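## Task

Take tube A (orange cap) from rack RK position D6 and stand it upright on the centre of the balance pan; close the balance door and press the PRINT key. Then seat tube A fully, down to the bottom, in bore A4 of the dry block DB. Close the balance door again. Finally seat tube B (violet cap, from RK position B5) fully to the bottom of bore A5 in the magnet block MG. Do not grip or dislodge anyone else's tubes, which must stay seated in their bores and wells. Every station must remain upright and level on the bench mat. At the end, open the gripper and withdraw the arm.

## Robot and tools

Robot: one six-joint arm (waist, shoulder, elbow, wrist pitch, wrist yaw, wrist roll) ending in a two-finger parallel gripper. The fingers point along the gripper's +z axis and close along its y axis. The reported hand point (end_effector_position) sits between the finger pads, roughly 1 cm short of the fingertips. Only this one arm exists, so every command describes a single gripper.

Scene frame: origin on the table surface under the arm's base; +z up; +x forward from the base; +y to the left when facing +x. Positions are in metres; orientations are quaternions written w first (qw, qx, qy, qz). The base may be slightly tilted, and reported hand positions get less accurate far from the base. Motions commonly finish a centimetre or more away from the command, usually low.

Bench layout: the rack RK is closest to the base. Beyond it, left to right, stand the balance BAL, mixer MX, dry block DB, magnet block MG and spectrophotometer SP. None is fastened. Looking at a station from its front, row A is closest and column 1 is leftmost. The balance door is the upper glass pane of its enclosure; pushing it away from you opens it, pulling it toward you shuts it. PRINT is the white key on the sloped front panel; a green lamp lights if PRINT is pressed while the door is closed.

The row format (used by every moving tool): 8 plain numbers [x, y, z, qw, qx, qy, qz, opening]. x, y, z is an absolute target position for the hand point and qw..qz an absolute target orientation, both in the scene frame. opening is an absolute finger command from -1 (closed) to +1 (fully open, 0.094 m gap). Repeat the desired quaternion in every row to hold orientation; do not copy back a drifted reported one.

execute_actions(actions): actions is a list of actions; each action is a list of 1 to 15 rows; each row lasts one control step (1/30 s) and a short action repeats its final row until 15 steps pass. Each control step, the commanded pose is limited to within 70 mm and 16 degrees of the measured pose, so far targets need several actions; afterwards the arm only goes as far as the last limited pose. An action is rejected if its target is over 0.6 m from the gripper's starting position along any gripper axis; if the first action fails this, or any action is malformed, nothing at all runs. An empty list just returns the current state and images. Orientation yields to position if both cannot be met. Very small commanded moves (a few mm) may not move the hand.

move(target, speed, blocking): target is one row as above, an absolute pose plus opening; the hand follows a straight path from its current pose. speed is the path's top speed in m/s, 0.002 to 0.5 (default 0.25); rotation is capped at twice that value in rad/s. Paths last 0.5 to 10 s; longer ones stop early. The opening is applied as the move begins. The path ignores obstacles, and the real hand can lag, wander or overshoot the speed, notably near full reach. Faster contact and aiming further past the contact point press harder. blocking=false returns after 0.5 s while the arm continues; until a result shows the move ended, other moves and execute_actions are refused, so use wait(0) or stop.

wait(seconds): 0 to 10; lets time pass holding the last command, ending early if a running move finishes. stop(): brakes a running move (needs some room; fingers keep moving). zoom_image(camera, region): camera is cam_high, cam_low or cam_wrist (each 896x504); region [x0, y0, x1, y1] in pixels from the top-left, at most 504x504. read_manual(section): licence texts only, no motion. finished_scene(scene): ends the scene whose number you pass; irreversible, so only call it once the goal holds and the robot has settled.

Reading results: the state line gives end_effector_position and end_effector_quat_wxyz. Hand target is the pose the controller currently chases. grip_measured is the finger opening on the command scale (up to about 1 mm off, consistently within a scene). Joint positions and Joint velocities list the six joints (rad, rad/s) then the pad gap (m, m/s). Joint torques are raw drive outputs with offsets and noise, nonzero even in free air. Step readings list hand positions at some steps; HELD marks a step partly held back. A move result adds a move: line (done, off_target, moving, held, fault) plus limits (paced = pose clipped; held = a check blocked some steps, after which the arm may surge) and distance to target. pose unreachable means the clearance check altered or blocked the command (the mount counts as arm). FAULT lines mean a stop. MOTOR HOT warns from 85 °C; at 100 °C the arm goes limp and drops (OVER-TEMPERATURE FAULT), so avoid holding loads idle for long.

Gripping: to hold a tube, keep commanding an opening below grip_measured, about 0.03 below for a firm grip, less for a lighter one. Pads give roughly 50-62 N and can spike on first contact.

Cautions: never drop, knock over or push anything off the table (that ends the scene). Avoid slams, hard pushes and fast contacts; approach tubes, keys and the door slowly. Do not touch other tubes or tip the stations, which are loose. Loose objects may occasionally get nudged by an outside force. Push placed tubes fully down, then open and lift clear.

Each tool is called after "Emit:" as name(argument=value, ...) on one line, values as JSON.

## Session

Emit:
execute_actions(actions=[])

Scene clock: 0.00 s.
end_effector_position=(+0.4950, +0.1436, +0.1540) grip_measured=+1.000 end_effector_quat_wxyz=(+0.486, +0.219, +0.792, +0.297)
Joint positions: [ 0.28   2.634  0.836  1.548 -0.     0.775  0.094]
Joint velocities: [-0.005 -0.005 -0.007 -0.002  0.095  0.007  0.   ]
Joint torques (N m, as the arm reports them, + toward a larger angle): no reading
Motor temperatures (°C, as the motors report them): [25 26 23 25 24 24]
Hand target: +0.492, +0.143, +0.152; +0.484, +0.219, +0.794, +0.296

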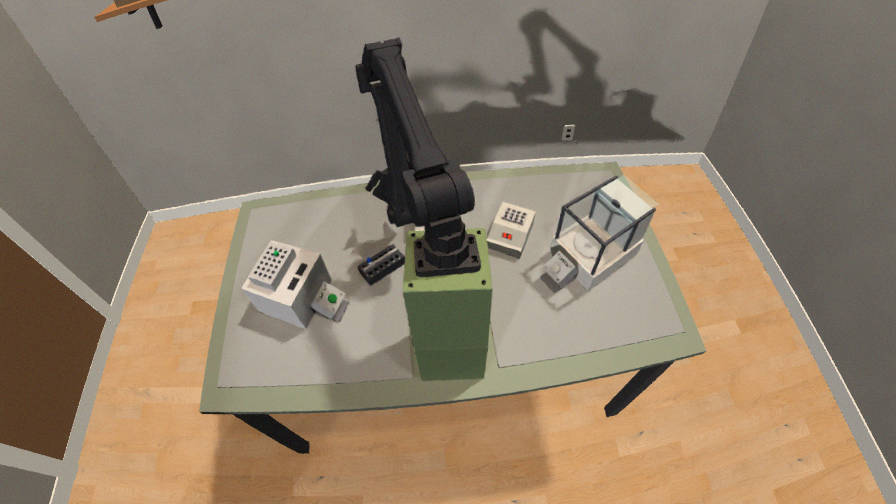

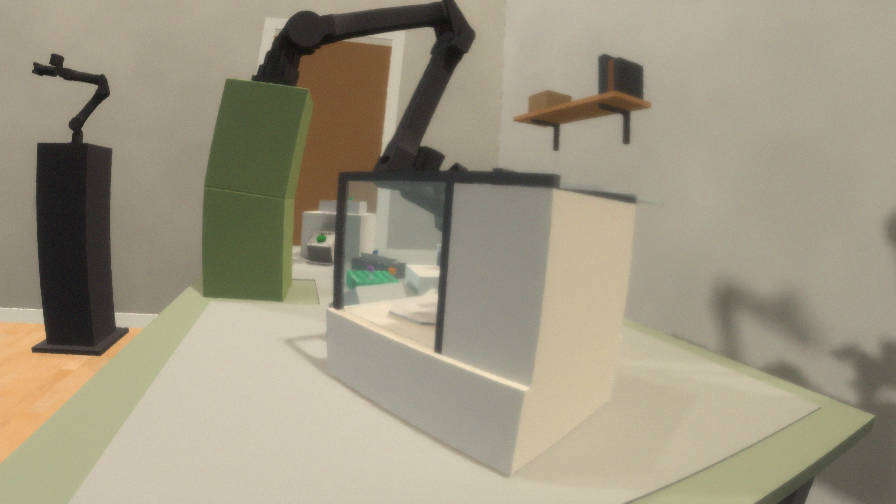

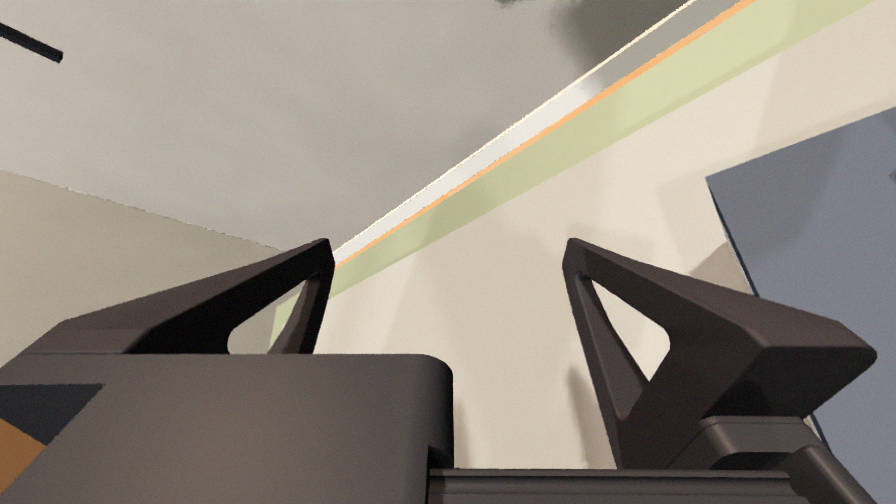

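Emit:
move(target=[0.40,0.14,0.30,0.3,0,0.954,0,-0.45], speed=0.25)

Emit:
move(target=[0.24,-0.04,0.22,0.139,0,0.99,0,-0.45], speed=0.25)

Scene clock: 7.53 s.
end_effector_position=(+0.3988, +0.1381, +0.2967) grip_measured=-0.448 end_effector_quat_wxyz=(+0.297, +0.011, +0.955, +0.005)
Joint positions: [0.454 1.707 0.506 0.298 0.29  0.359 0.026]
Joint velocities: [-0.024 -0.005 -0.002  0.007  0.051  0.007  0.001]
Joint torques (N m, as the arm reports them, + toward a larger angle): [  0.52 -10.68   4.25   0.89   0.25  -0.18]
Motor temperatures (°C, as the motors report them): [25 26 23 25 24 24]
Hand target: +0.400, +0.141, +0.300; +0.299, +0.000, +0.954, +0.003
Off the commanded pose: 0.004 m, 1 deg.
move: done

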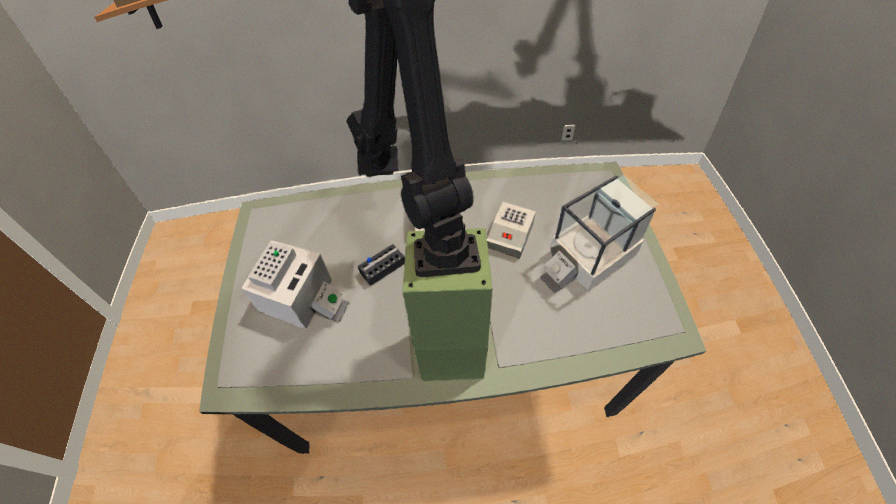

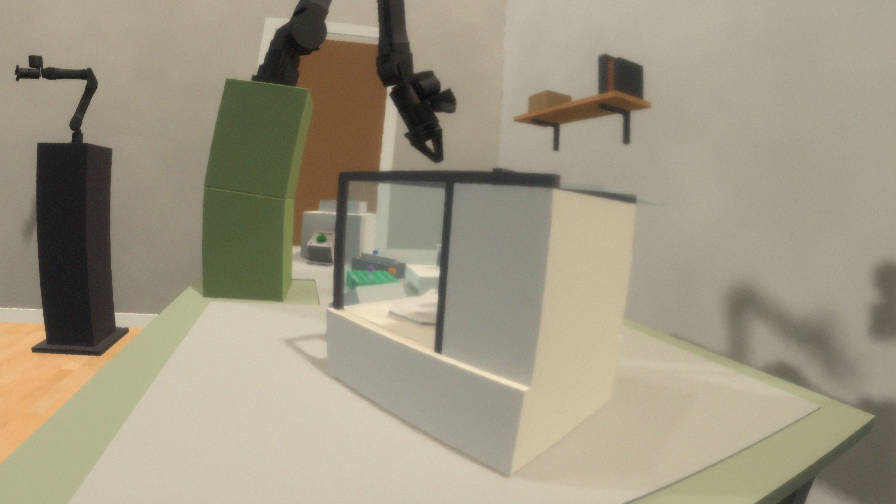

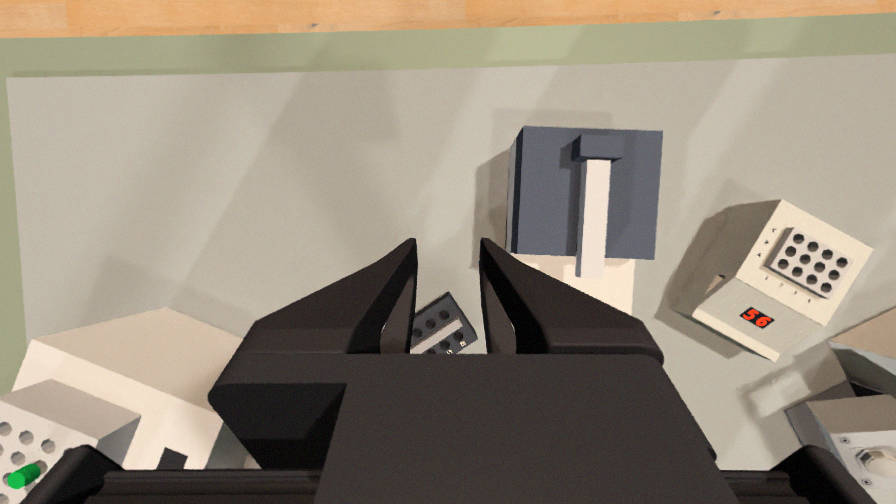

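Scene clock: 9.23 s.
end_effector_position=(+0.2475, -0.0433, +0.2214) grip_measured=-0.448 end_effector_quat_wxyz=(+0.147, +0.007, +0.989, -0.004)
Joint positions: [-0.193  1.893  0.232  0.497 -0.061 -0.18   0.026]
Joint velocities: [-0.015 -0.015  0.002  0.007 -0.081 -0.007 -0.   ]
Joint torques (N m, as the arm reports them, + toward a larger angle): [-1.   -6.41 -1.6   1.32 -0.21 -0.21]
Motor temperatures (°C, as the motors report them): [25 26 23 25 24 24]
Hand target: +0.241, -0.042, +0.218; +0.140, -0.001, +0.990, -0.003
Off the commanded pose: 0.008 m, 1 deg.
move: done

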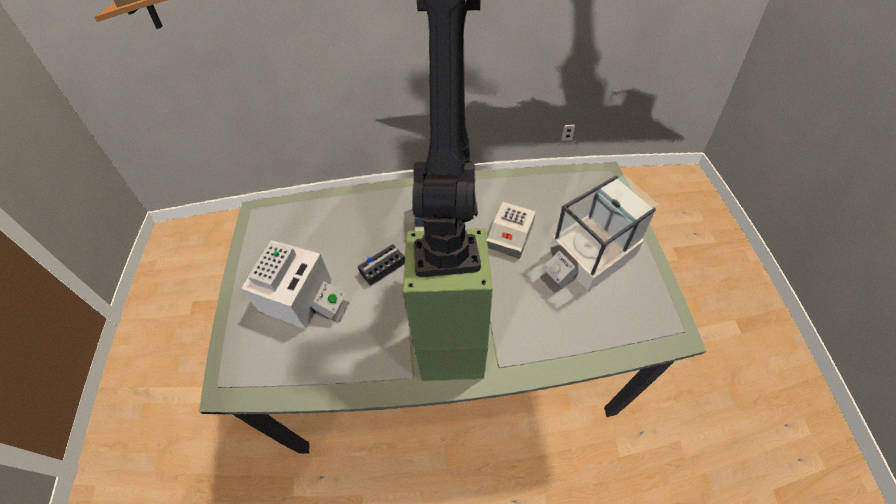

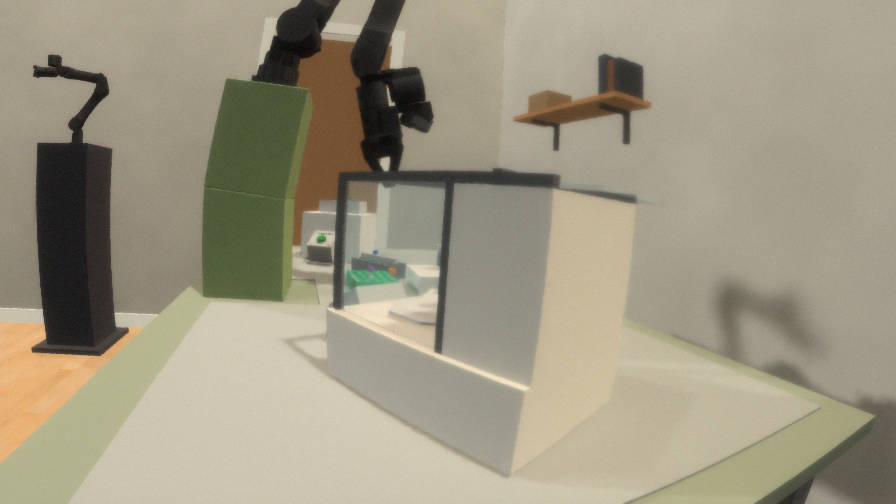

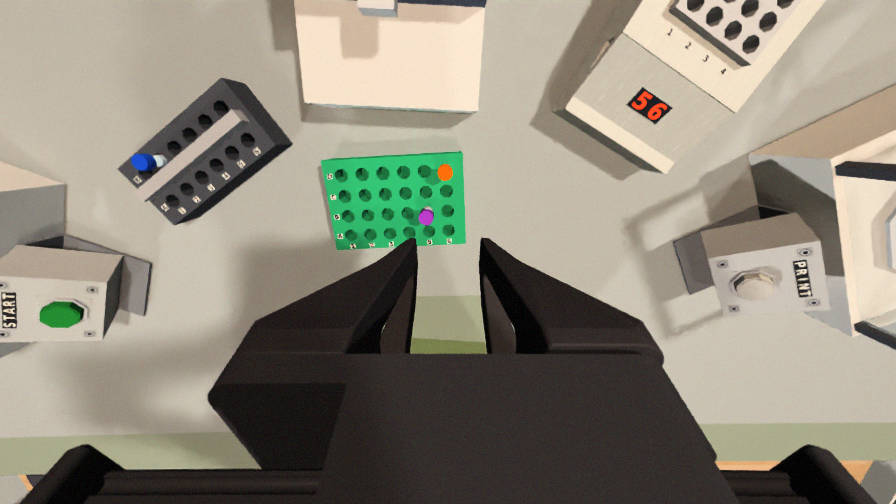

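Emit:
move(target=[0.262,-0.041,0.075,0.139,0,0.99,0,-0.45], speed=0.12)

Scene clock: 14.03 s.
end_effector_position=(+0.2651, -0.0447, +0.0796) grip_measured=-0.448 end_effector_quat_wxyz=(+0.140, -0.001, +0.990, -0.002)
Joint positions: [-0.179  2.516  0.513  0.826 -0.061 -0.183  0.026]
Joint velocities: [-0.005 -0.005 -0.012  0.002 -0.037  0.007  0.001]
Joint torques (N m, as the arm reports them, + toward a larger angle): [-0.09 -9.24 -3.7   1.38 -0.03  0.07]
Motor temperatures (°C, as the motors report them): [25 26 23 25 24 24]
Hand target: +0.262, -0.041, +0.075; +0.139, +0.000, +0.990, +0.000
Off the commanded pose: 0.007 m, 0 deg.
move: done

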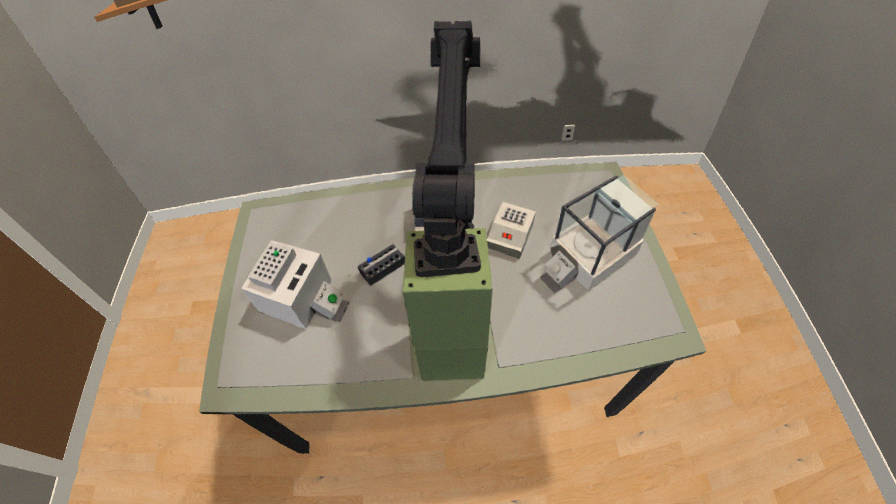

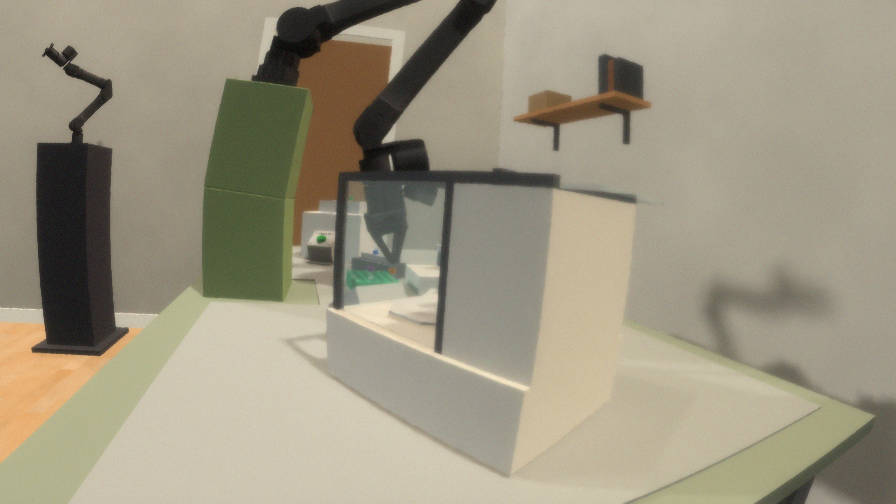

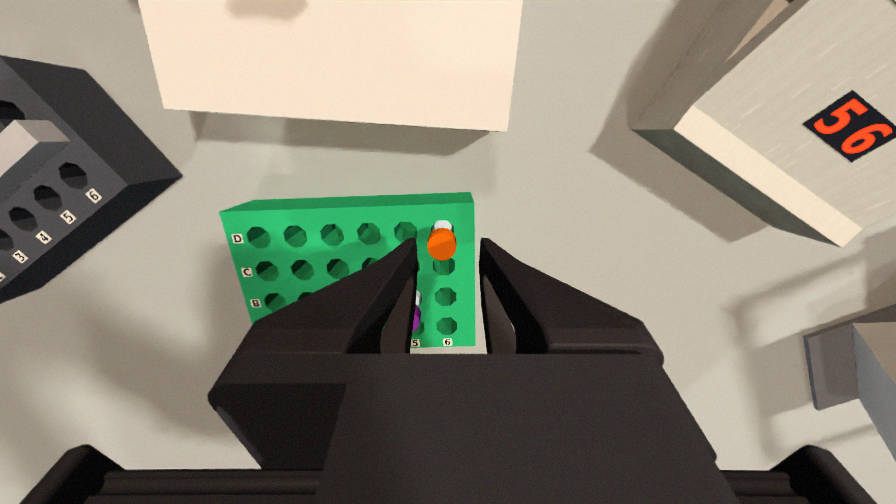

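Emit:
execute_actions(actions=[[[0.2615,-0.040,0.073,0.139,0,0.99,0,-0.45],[0.261,-0.039,0.071,0.139,0,0.99,0,-0.45],[0.2605,-0.0383,0.069,0.139,0,0.99,0,-0.45],[0.260,-0.0383,0.067,0.139,0,0.99,0,-0.45],[0.260,-0.0383,0.065,0.139,0,0.99,0,-0.45],[0.260,-0.0383,0.063,0.139,0,0.99,0,-0.45],[0.260,-0.0383,0.061,0.139,0,0.99,0,-0.45],[0.260,-0.0383,0.059,0.139,0,0.99,0,-0.45],[0.260,-0.0383,0.057,0.139,0,0.99,0,-0.45],[0.260,-0.0383,0.055,0.139,0,0.99,0,-0.45],[0.260,-0.0383,0.053,0.139,0,0.99,0,-0.45],[0.260,-0.0383,0.051,0.139,0,0.99,0,-0.45],[0.260,-0.0383,0.049,0.139,0,0.99,0,-0.45],[0.260,-0.0383,0.048,0.139,0,0.99,0,-0.45]],[[0.260,-0.0383,0.048,0.139,0,0.99,0,-0.45]]])

Scene clock: 24.73 s.
end_effector_position=(+0.2642, -0.0413, +0.0541) grip_measured=-0.448 end_effector_quat_wxyz=(+0.142, -0.004, +0.990, -0.001)
Joint positions: [-0.166  2.606  0.566  0.866 -0.06  -0.176  0.026]
Joint velocities: [-0.024 -0.024 -0.002  0.002  0.081 -0.007 -0.001]
Joint torques (N m, as the arm reports them, + toward a larger angle): [-0.13 -8.74 -3.78  1.32  0.07  0.1 ]
Motor temperatures (°C, as the motors report them): [25 26 23 25 24 24]
Hand target: +0.260, -0.038, +0.048; +0.139, -0.000, +0.990, +0.000
Off the commanded pose: 0.008 m, 1 deg.
Step readings (end_effector_position; steps 1 to 15: 1st action; 16 to 30: 2nd action):
0: (+0.2651, -0.0447, +0.0796)
1: (+0.2654, -0.0446, +0.0796)
2: (+0.2659, -0.0444, +0.0797)
4: (+0.2670, -0.0436, +0.0785)
8: (+0.2664, -0.0415, +0.0707)
15: (+0.2642, -0.0412, +0.0558)
16: (+0.2641, -0.0412, +0.0548)
17: (+0.2638, -0.0412, +0.0541)
19: (+0.2640, -0.0412, +0.0540)
23: (+0.2642, -0.0413, +0.0541)
30: end_effector_position above

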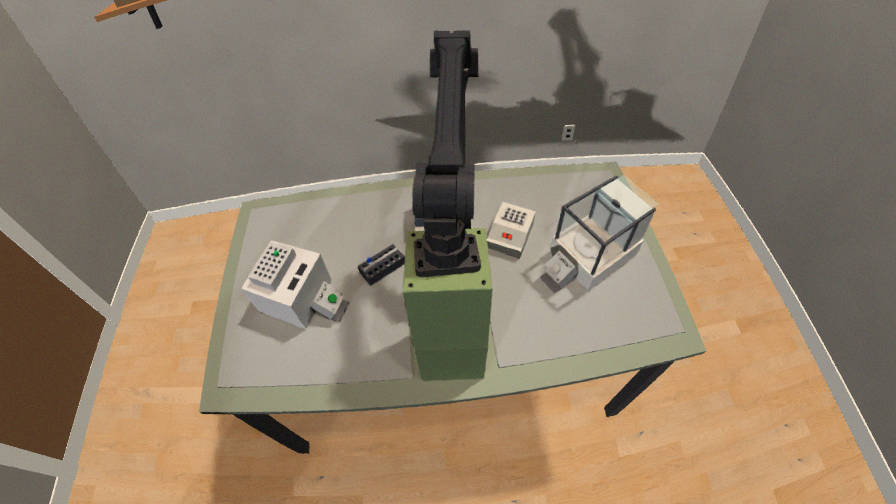

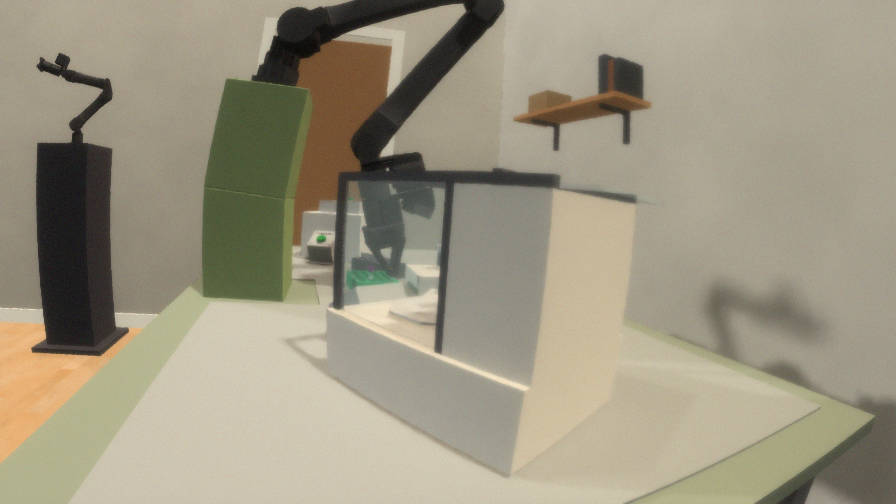

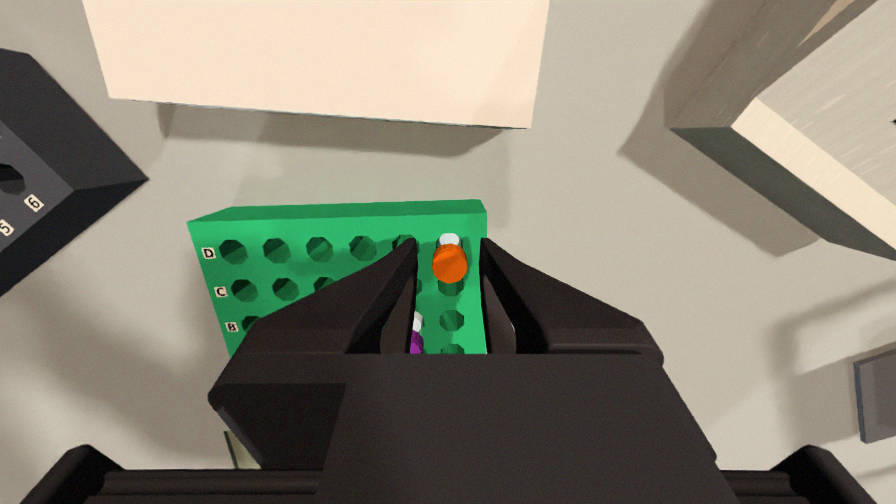

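Emit:
execute_actions(actions=[])

Scene clock: 46.97 s.
end_effector_position=(+0.2642, -0.0413, +0.0541) grip_measured=-0.448 end_effector_quat_wxyz=(+0.142, -0.004, +0.990, -0.001)
Joint positions: [-0.166  2.606  0.566  0.866 -0.06  -0.176  0.026]
Joint velocities: [-0.015  0.005  0.012 -0.017 -0.051 -0.007 -0.001]
Joint torques (N m, as the arm reports them, + toward a larger angle): [-0.13 -8.56 -3.82  1.32  0.07  0.1 ]
Motor temperatures (°C, as the motors report them): [25 26 23 25 24 24]
Hand target: +0.260, -0.038, +0.048; +0.139, -0.000, +0.990, +0.000
Off the commanded pose: 0.008 m, 1 deg.

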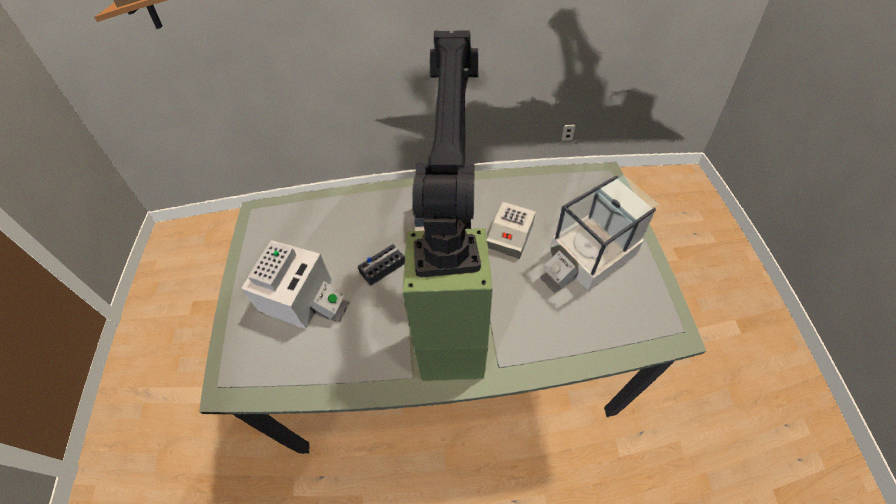

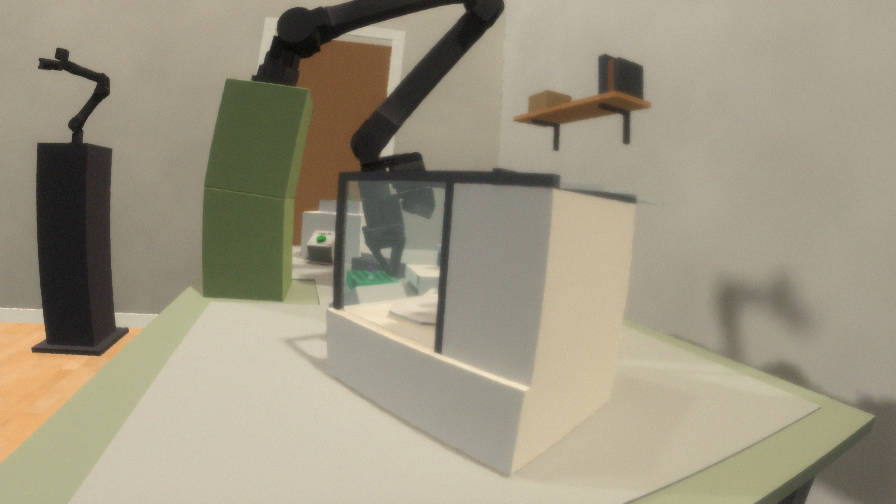

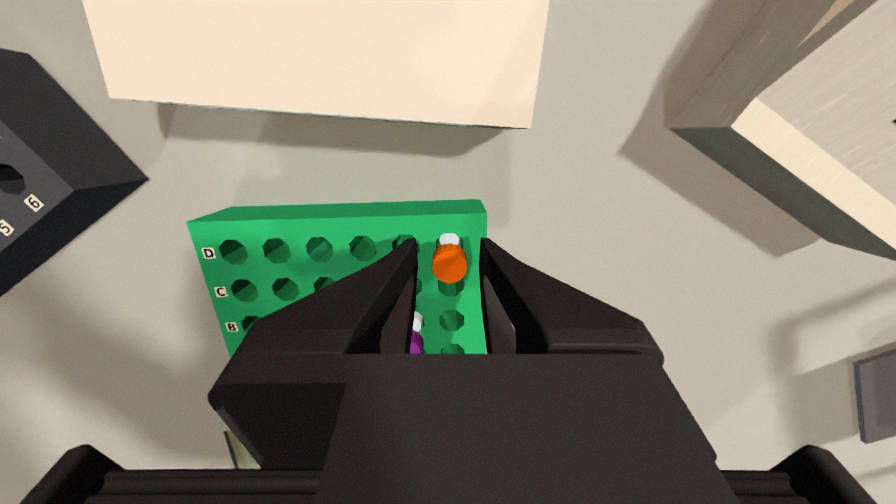

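Emit:
execute_actions(actions=[[[0.26,-0.0383,0.048,0.139,0,0.99,0,-0.5],[0.26,-0.0383,0.048,0.139,0,0.99,0,-0.55],[0.26,-0.0383,0.048,0.139,0,0.99,0,-0.6],[0.26,-0.0383,0.048,0.139,0,0.99,0,-0.65],[0.26,-0.0383,0.048,0.139,0,0.99,0,-0.69],[0.26,-0.0383,0.048,0.139,0,0.99,0,-0.72],[0.26,-0.0383,0.048,0.139,0,0.99,0,-0.75],[0.26,-0.0383,0.048,0.139,0,0.99,0,-0.77],[0.26,-0.0383,0.048,0.139,0,0.99,0,-0.79],[0.26,-0.0383,0.048,0.139,0,0.99,0,-0.81],[0.26,-0.0383,0.048,0.139,0,0.99,0,-0.83]],
[[0.259,-0.0383,0.051,0.139,0,0.99,0,-0.83],[0.258,-0.0383,0.054,0.139,0,0.99,0,-0.83],[0.257,-0.0383,0.057,0.139,0,0.99,0,-0.83],[0.256,-0.0383,0.060,0.139,0,0.99,0,-0.83],[0.255,-0.0383,0.063,0.139,0,0.99,0,-0.83],[0.255,-0.0383,0.066,0.139,0,0.99,0,-0.83],[0.255,-0.0383,0.069,0.139,0,0.99,0,-0.83],[0.255,-0.0383,0.072,0.139,0,0.99,0,-0.83],[0.255,-0.0383,0.075,0.139,0,0.99,0,-0.83],[0.255,-0.0383,0.078,0.139,0,0.99,0,-0.83],[0.255,-0.0383,0.081,0.139,0,0.99,0,-0.83],[0.255,-0.0383,0.084,0.139,0,0.99,0,-0.83],[0.255,-0.0383,0.087,0.139,0,0.99,0,-0.83],[0.255,-0.0383,0.090,0.139,0,0.99,0,-0.83],[0.255,-0.0383,0.093,0.139,0,0.99,0,-0.83]],
[[0.255,-0.0383,0.096,0.139,0,0.99,0,-0.83],[0.255,-0.0383,0.099,0.139,0,0.99,0,-0.83],[0.255,-0.0383,0.102,0.139,0,0.99,0,-0.83],[0.255,-0.0383,0.105,0.139,0,0.99,0,-0.83],[0.255,-0.0383,0.108,0.139,0,0.99,0,-0.83],[0.255,-0.0383,0.111,0.139,0,0.99,0,-0.83],[0.255,-0.0383,0.114,0.139,0,0.99,0,-0.83],[0.255,-0.0383,0.117,0.139,0,0.99,0,-0.83],[0.255,-0.0383,0.12,0.139,0,0.99,0,-0.83]]])

Scene clock: 67.67 s.
end_effector_position=(+0.2650, -0.0408, +0.1153) grip_measured=-0.785 end_effector_quat_wxyz=(+0.150, -0.004, +0.989, -0.002)
Joint positions: [-0.166  2.399  0.433  0.809 -0.059 -0.175  0.01 ]
Joint velocities: [-0.005 -0.005  0.007 -0.012  0.022 -0.037  0.   ]
Joint torques (N m, as the arm reports them, + toward a larger angle): [ -0.59 -10.68  -5.77   0.3   -0.02   0.05]
Motor temperatures (°C, as the motors report them): [25 26 23 25 24 24]
Hand target: +0.255, -0.038, +0.120; +0.139, -0.000, +0.990, +0.000
Off the commanded pose: 0.011 m, 1 deg.
Step readings (end_effector_position; steps 1 to 15: 1st action; 16 to 30: 2nd action; 31 to 45: 3rd action):
0: (+0.2642, -0.0413, +0.0541)
1: (+0.2642, -0.0413, +0.0541)
2: (+0.2642, -0.0413, +0.0541)
4: (+0.2642, -0.0413, +0.0541)
8: (+0.2642, -0.0413, +0.0541)
15: (+0.2642, -0.0413, +0.0541)
16: (+0.2642, -0.0413, +0.0541)
17: (+0.2642, -0.0413, +0.0541)
19: (+0.2647, -0.0414, +0.0542)
23: (+0.2621, -0.0409, +0.0565)
30: (+0.2616, -0.0406, +0.0782)
31: (+0.2620, -0.0406, +0.0819)
32: (+0.2625, -0.0407, +0.0853)
34: (+0.2633, -0.0408, +0.0919)
38: (+0.2643, -0.0408, +0.1041)
45: end_effector_position above

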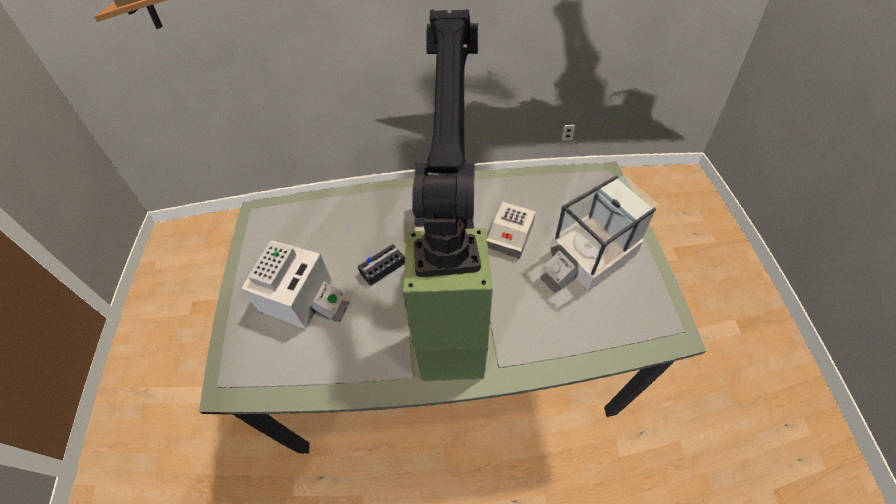

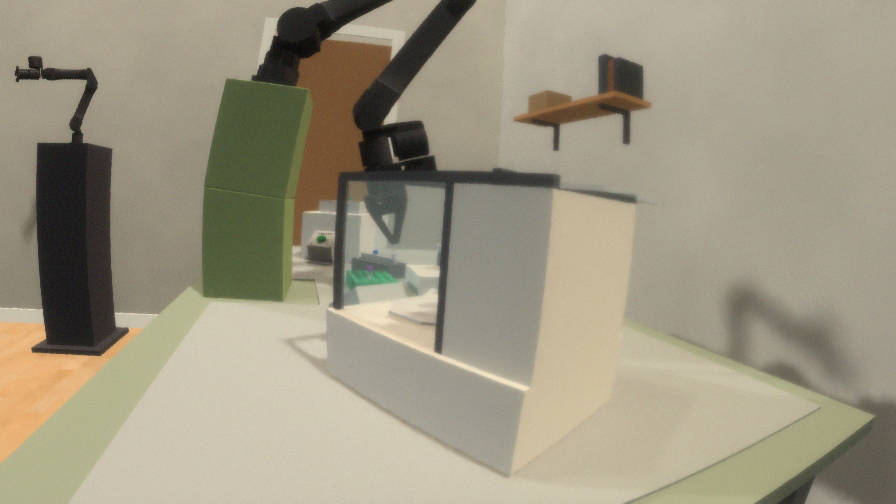

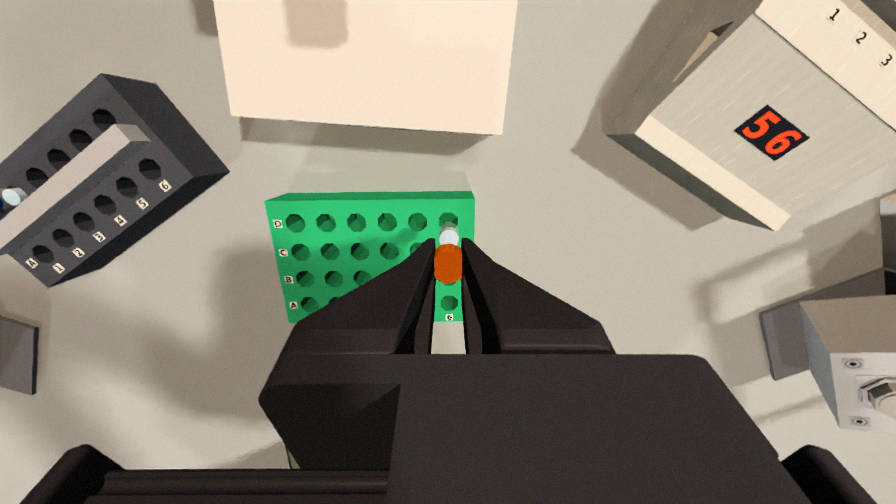

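Emit:
move(target=[0.24,-0.2,0.31,0.1233,0.4571,0.8781,-0.0642,-0.83])

Emit:
move(target=[0.29,-0.41,0.31,0.1233,0.4571,0.8781,-0.0642,-0.83])

Scene clock: 74.80 s.
end_effector_position=(+0.2297, -0.1923, +0.3054) grip_measured=-0.785 end_effector_quat_wxyz=(+0.113, +0.446, +0.885, -0.064)
Joint positions: [-0.658  1.454  0.367 -0.139  0.017  0.272  0.01 ]
Joint velocities: [ 0.005 -0.015 -0.007 -0.012 -0.007  0.007 -0.001]
Joint torques (N m, as the arm reports them, + toward a larger angle): [-1.61 -7.62  6.39  0.22  0.18  0.1 ]
Motor temperatures (°C, as the motors report them): [25 26 24 25 24 24]
Hand target: +0.238, -0.202, +0.312; +0.124, +0.456, +0.879, -0.067
Off the commanded pose: 0.014 m, 2 deg.
move: off_target

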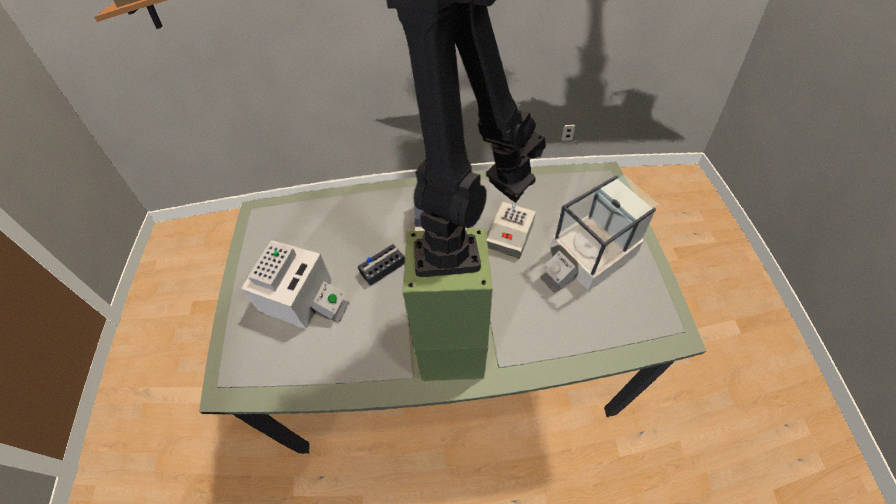

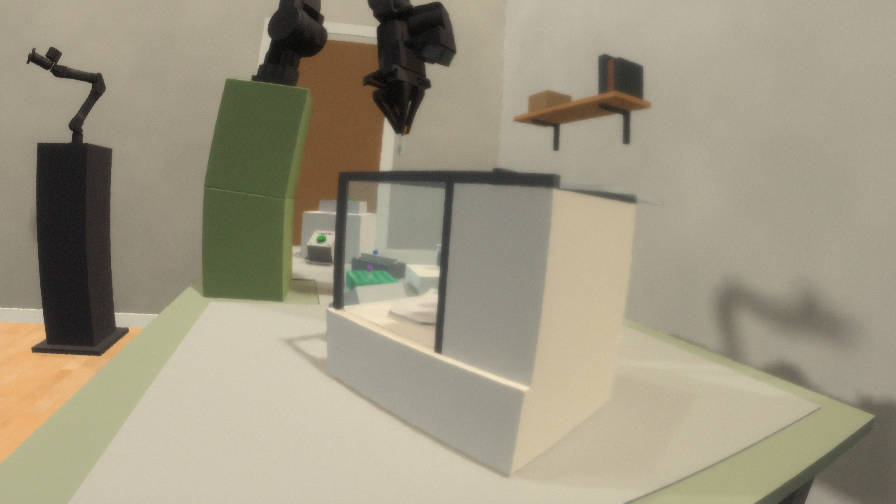

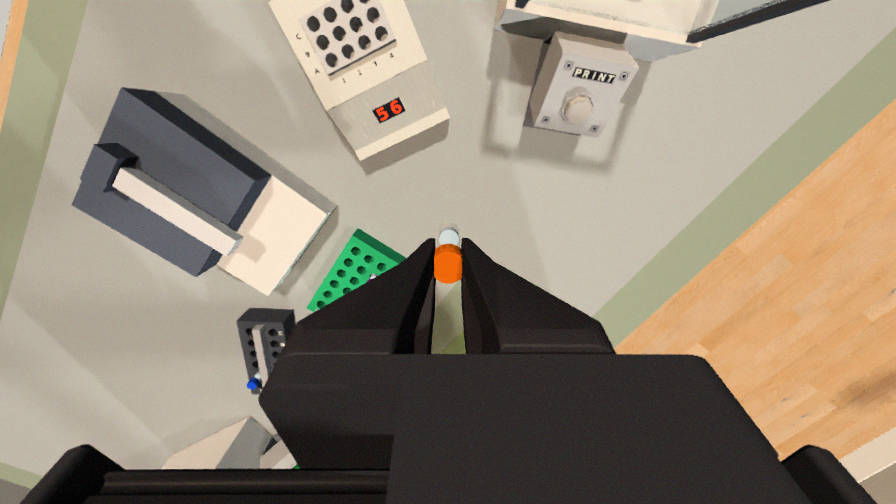

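Scene clock: 76.23 s.
end_effector_position=(+0.2874, -0.4062, +0.3197) grip_measured=-0.785 end_effector_quat_wxyz=(+0.130, +0.462, +0.875, -0.070)
Joint positions: [-0.961  1.773  0.907 -0.333 -0.084  0.027  0.01 ]
Joint velocities: [-0.015 -0.005  0.002 -0.007  0.007 -0.066  0.001]
Joint torques (N m, as the arm reports them, + toward a larger angle): [ -2.11 -11.7    8.74   0.4   -0.15  -0.19]
Motor temperatures (°C, as the motors report them): [25 26 24 25 24 24]
Hand target: +0.288, -0.411, +0.312; +0.123, +0.457, +0.878, -0.066
Off the commanded pose: 0.011 m, 1 deg.
move: off_target

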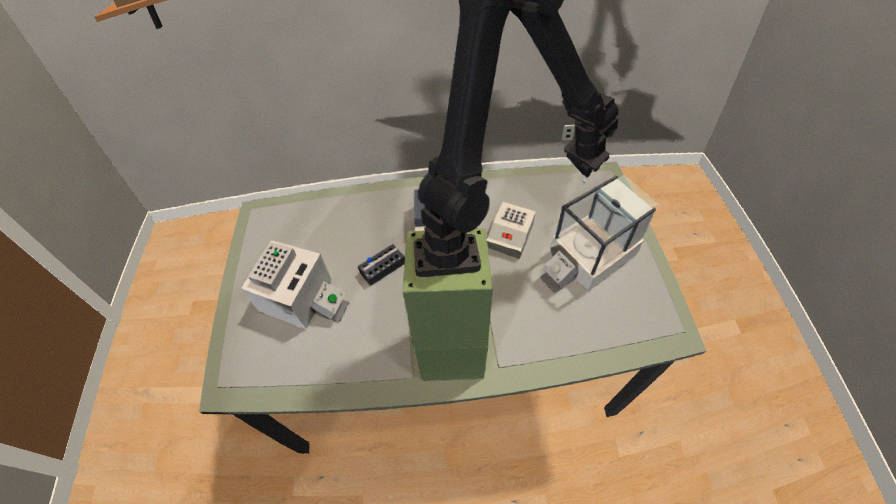

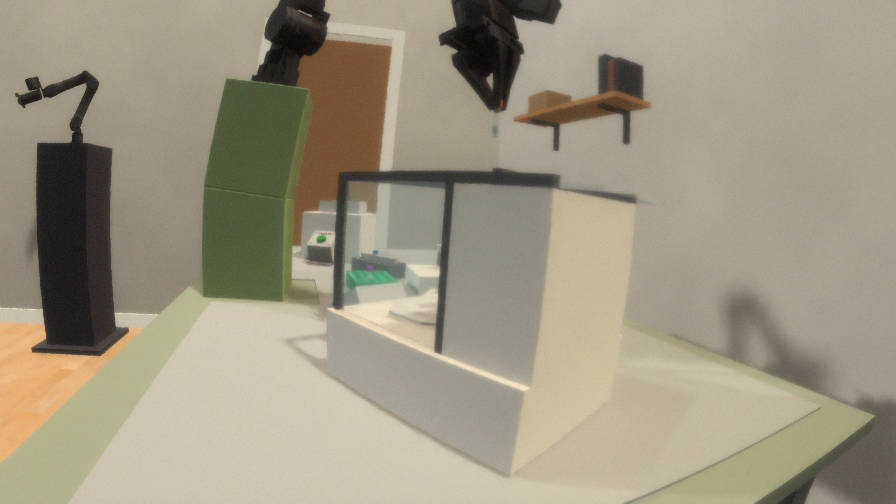

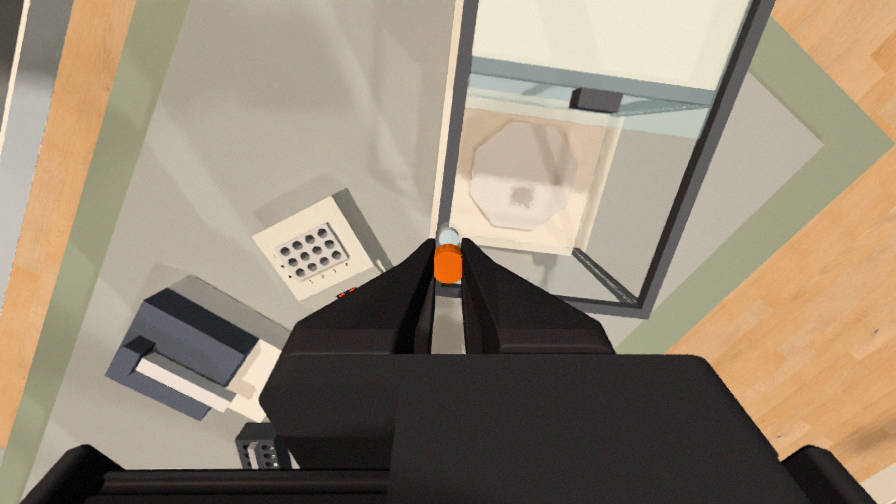

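Emit:
move(target=[0.226,-0.455,0.29,0.1185,0.5173,0.8441,-0.0726,-0.83], speed=0.15)

Scene clock: 84.17 s.
end_effector_position=(+0.2181, -0.4419, +0.2925) grip_measured=-0.785 end_effector_quat_wxyz=(+0.110, +0.526, +0.841, -0.069)
Joint positions: [-1.116  1.858  0.92  -0.311 -0.098  0.018  0.01 ]
Joint velocities: [-0.005  0.015  0.002  0.002  0.037  0.037 -0.   ]
Joint torques (N m, as the arm reports them, + toward a larger angle): [ -1.88 -12.34   8.94   1.2   -0.15  -0.19]
Motor temperatures (°C, as the motors report them): [25 26 24 25 24 24]
Hand target: +0.225, -0.455, +0.290; +0.118, +0.517, +0.844, -0.074
Off the commanded pose: 0.015 m, 1 deg.
move: off_target

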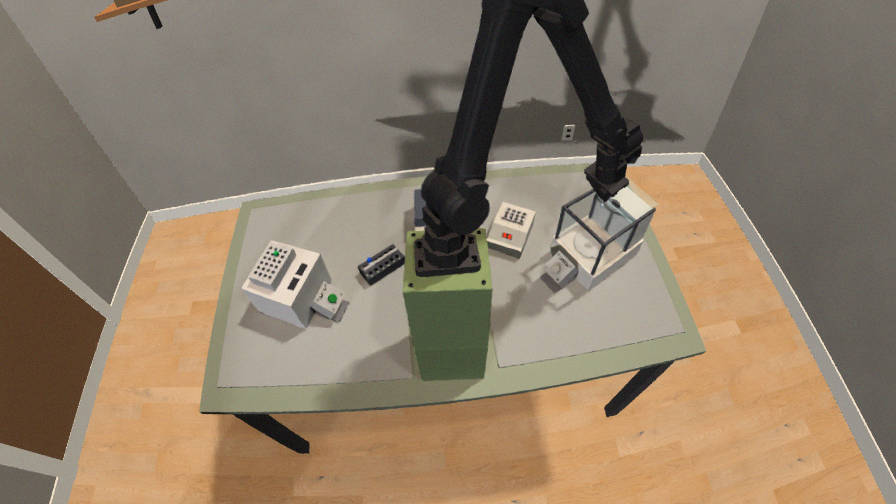

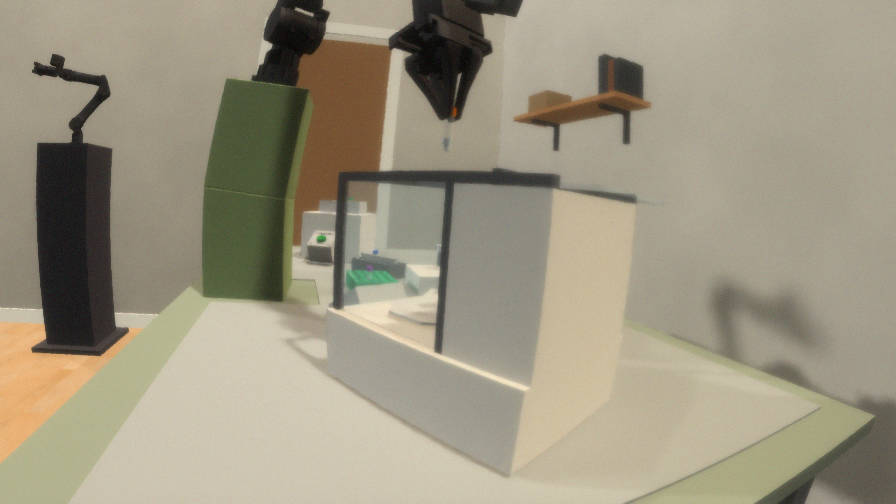

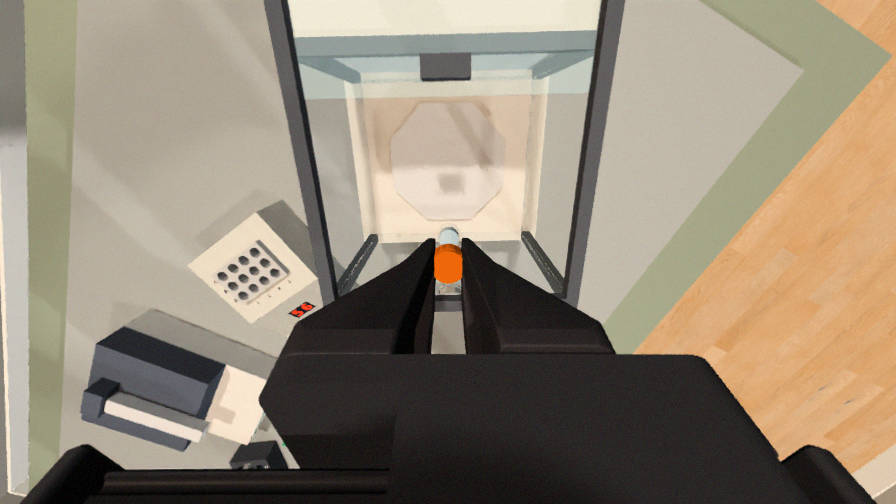

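Emit:
move(target=[0.224,-0.454,0.15,0.1185,0.5173,0.8441,-0.0726,-0.83], speed=0.08)

Scene clock: 92.27 s.
end_effector_position=(+0.2177, -0.4520, +0.1600) grip_measured=-0.785 end_effector_quat_wxyz=(+0.117, +0.518, +0.844, -0.072)
Joint positions: [-1.1    2.215  0.991 -0.01  -0.098  0.018  0.01 ]
Joint velocities: [-0.034 -0.005  0.012  0.012  0.037 -0.037 -0.002]
Joint torques (N m, as the arm reports them, + toward a larger angle): [ -1.56 -13.09   5.62   1.26   0.11   0.06]
Motor temperatures (°C, as the motors report them): [25 26 25 25 24 24]
Hand target: +0.224, -0.455, +0.150; +0.119, +0.518, +0.844, -0.072
Off the commanded pose: 0.012 m, 0 deg.
move: off_target

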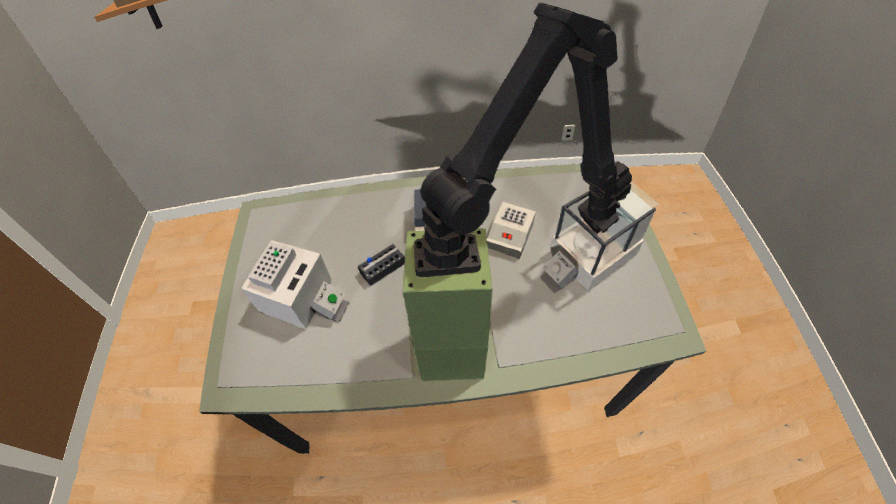

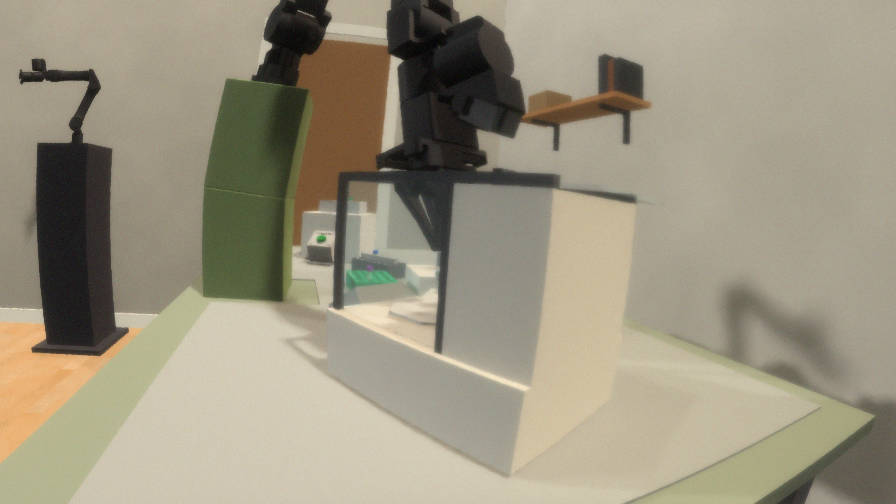

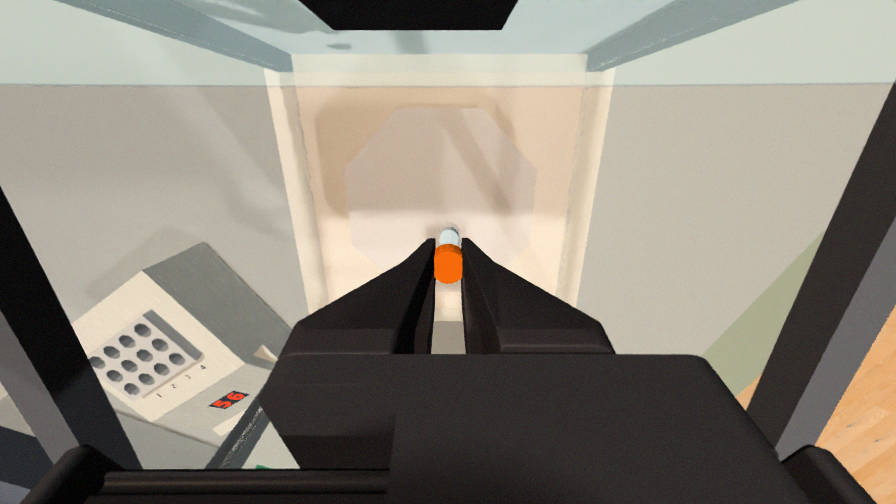

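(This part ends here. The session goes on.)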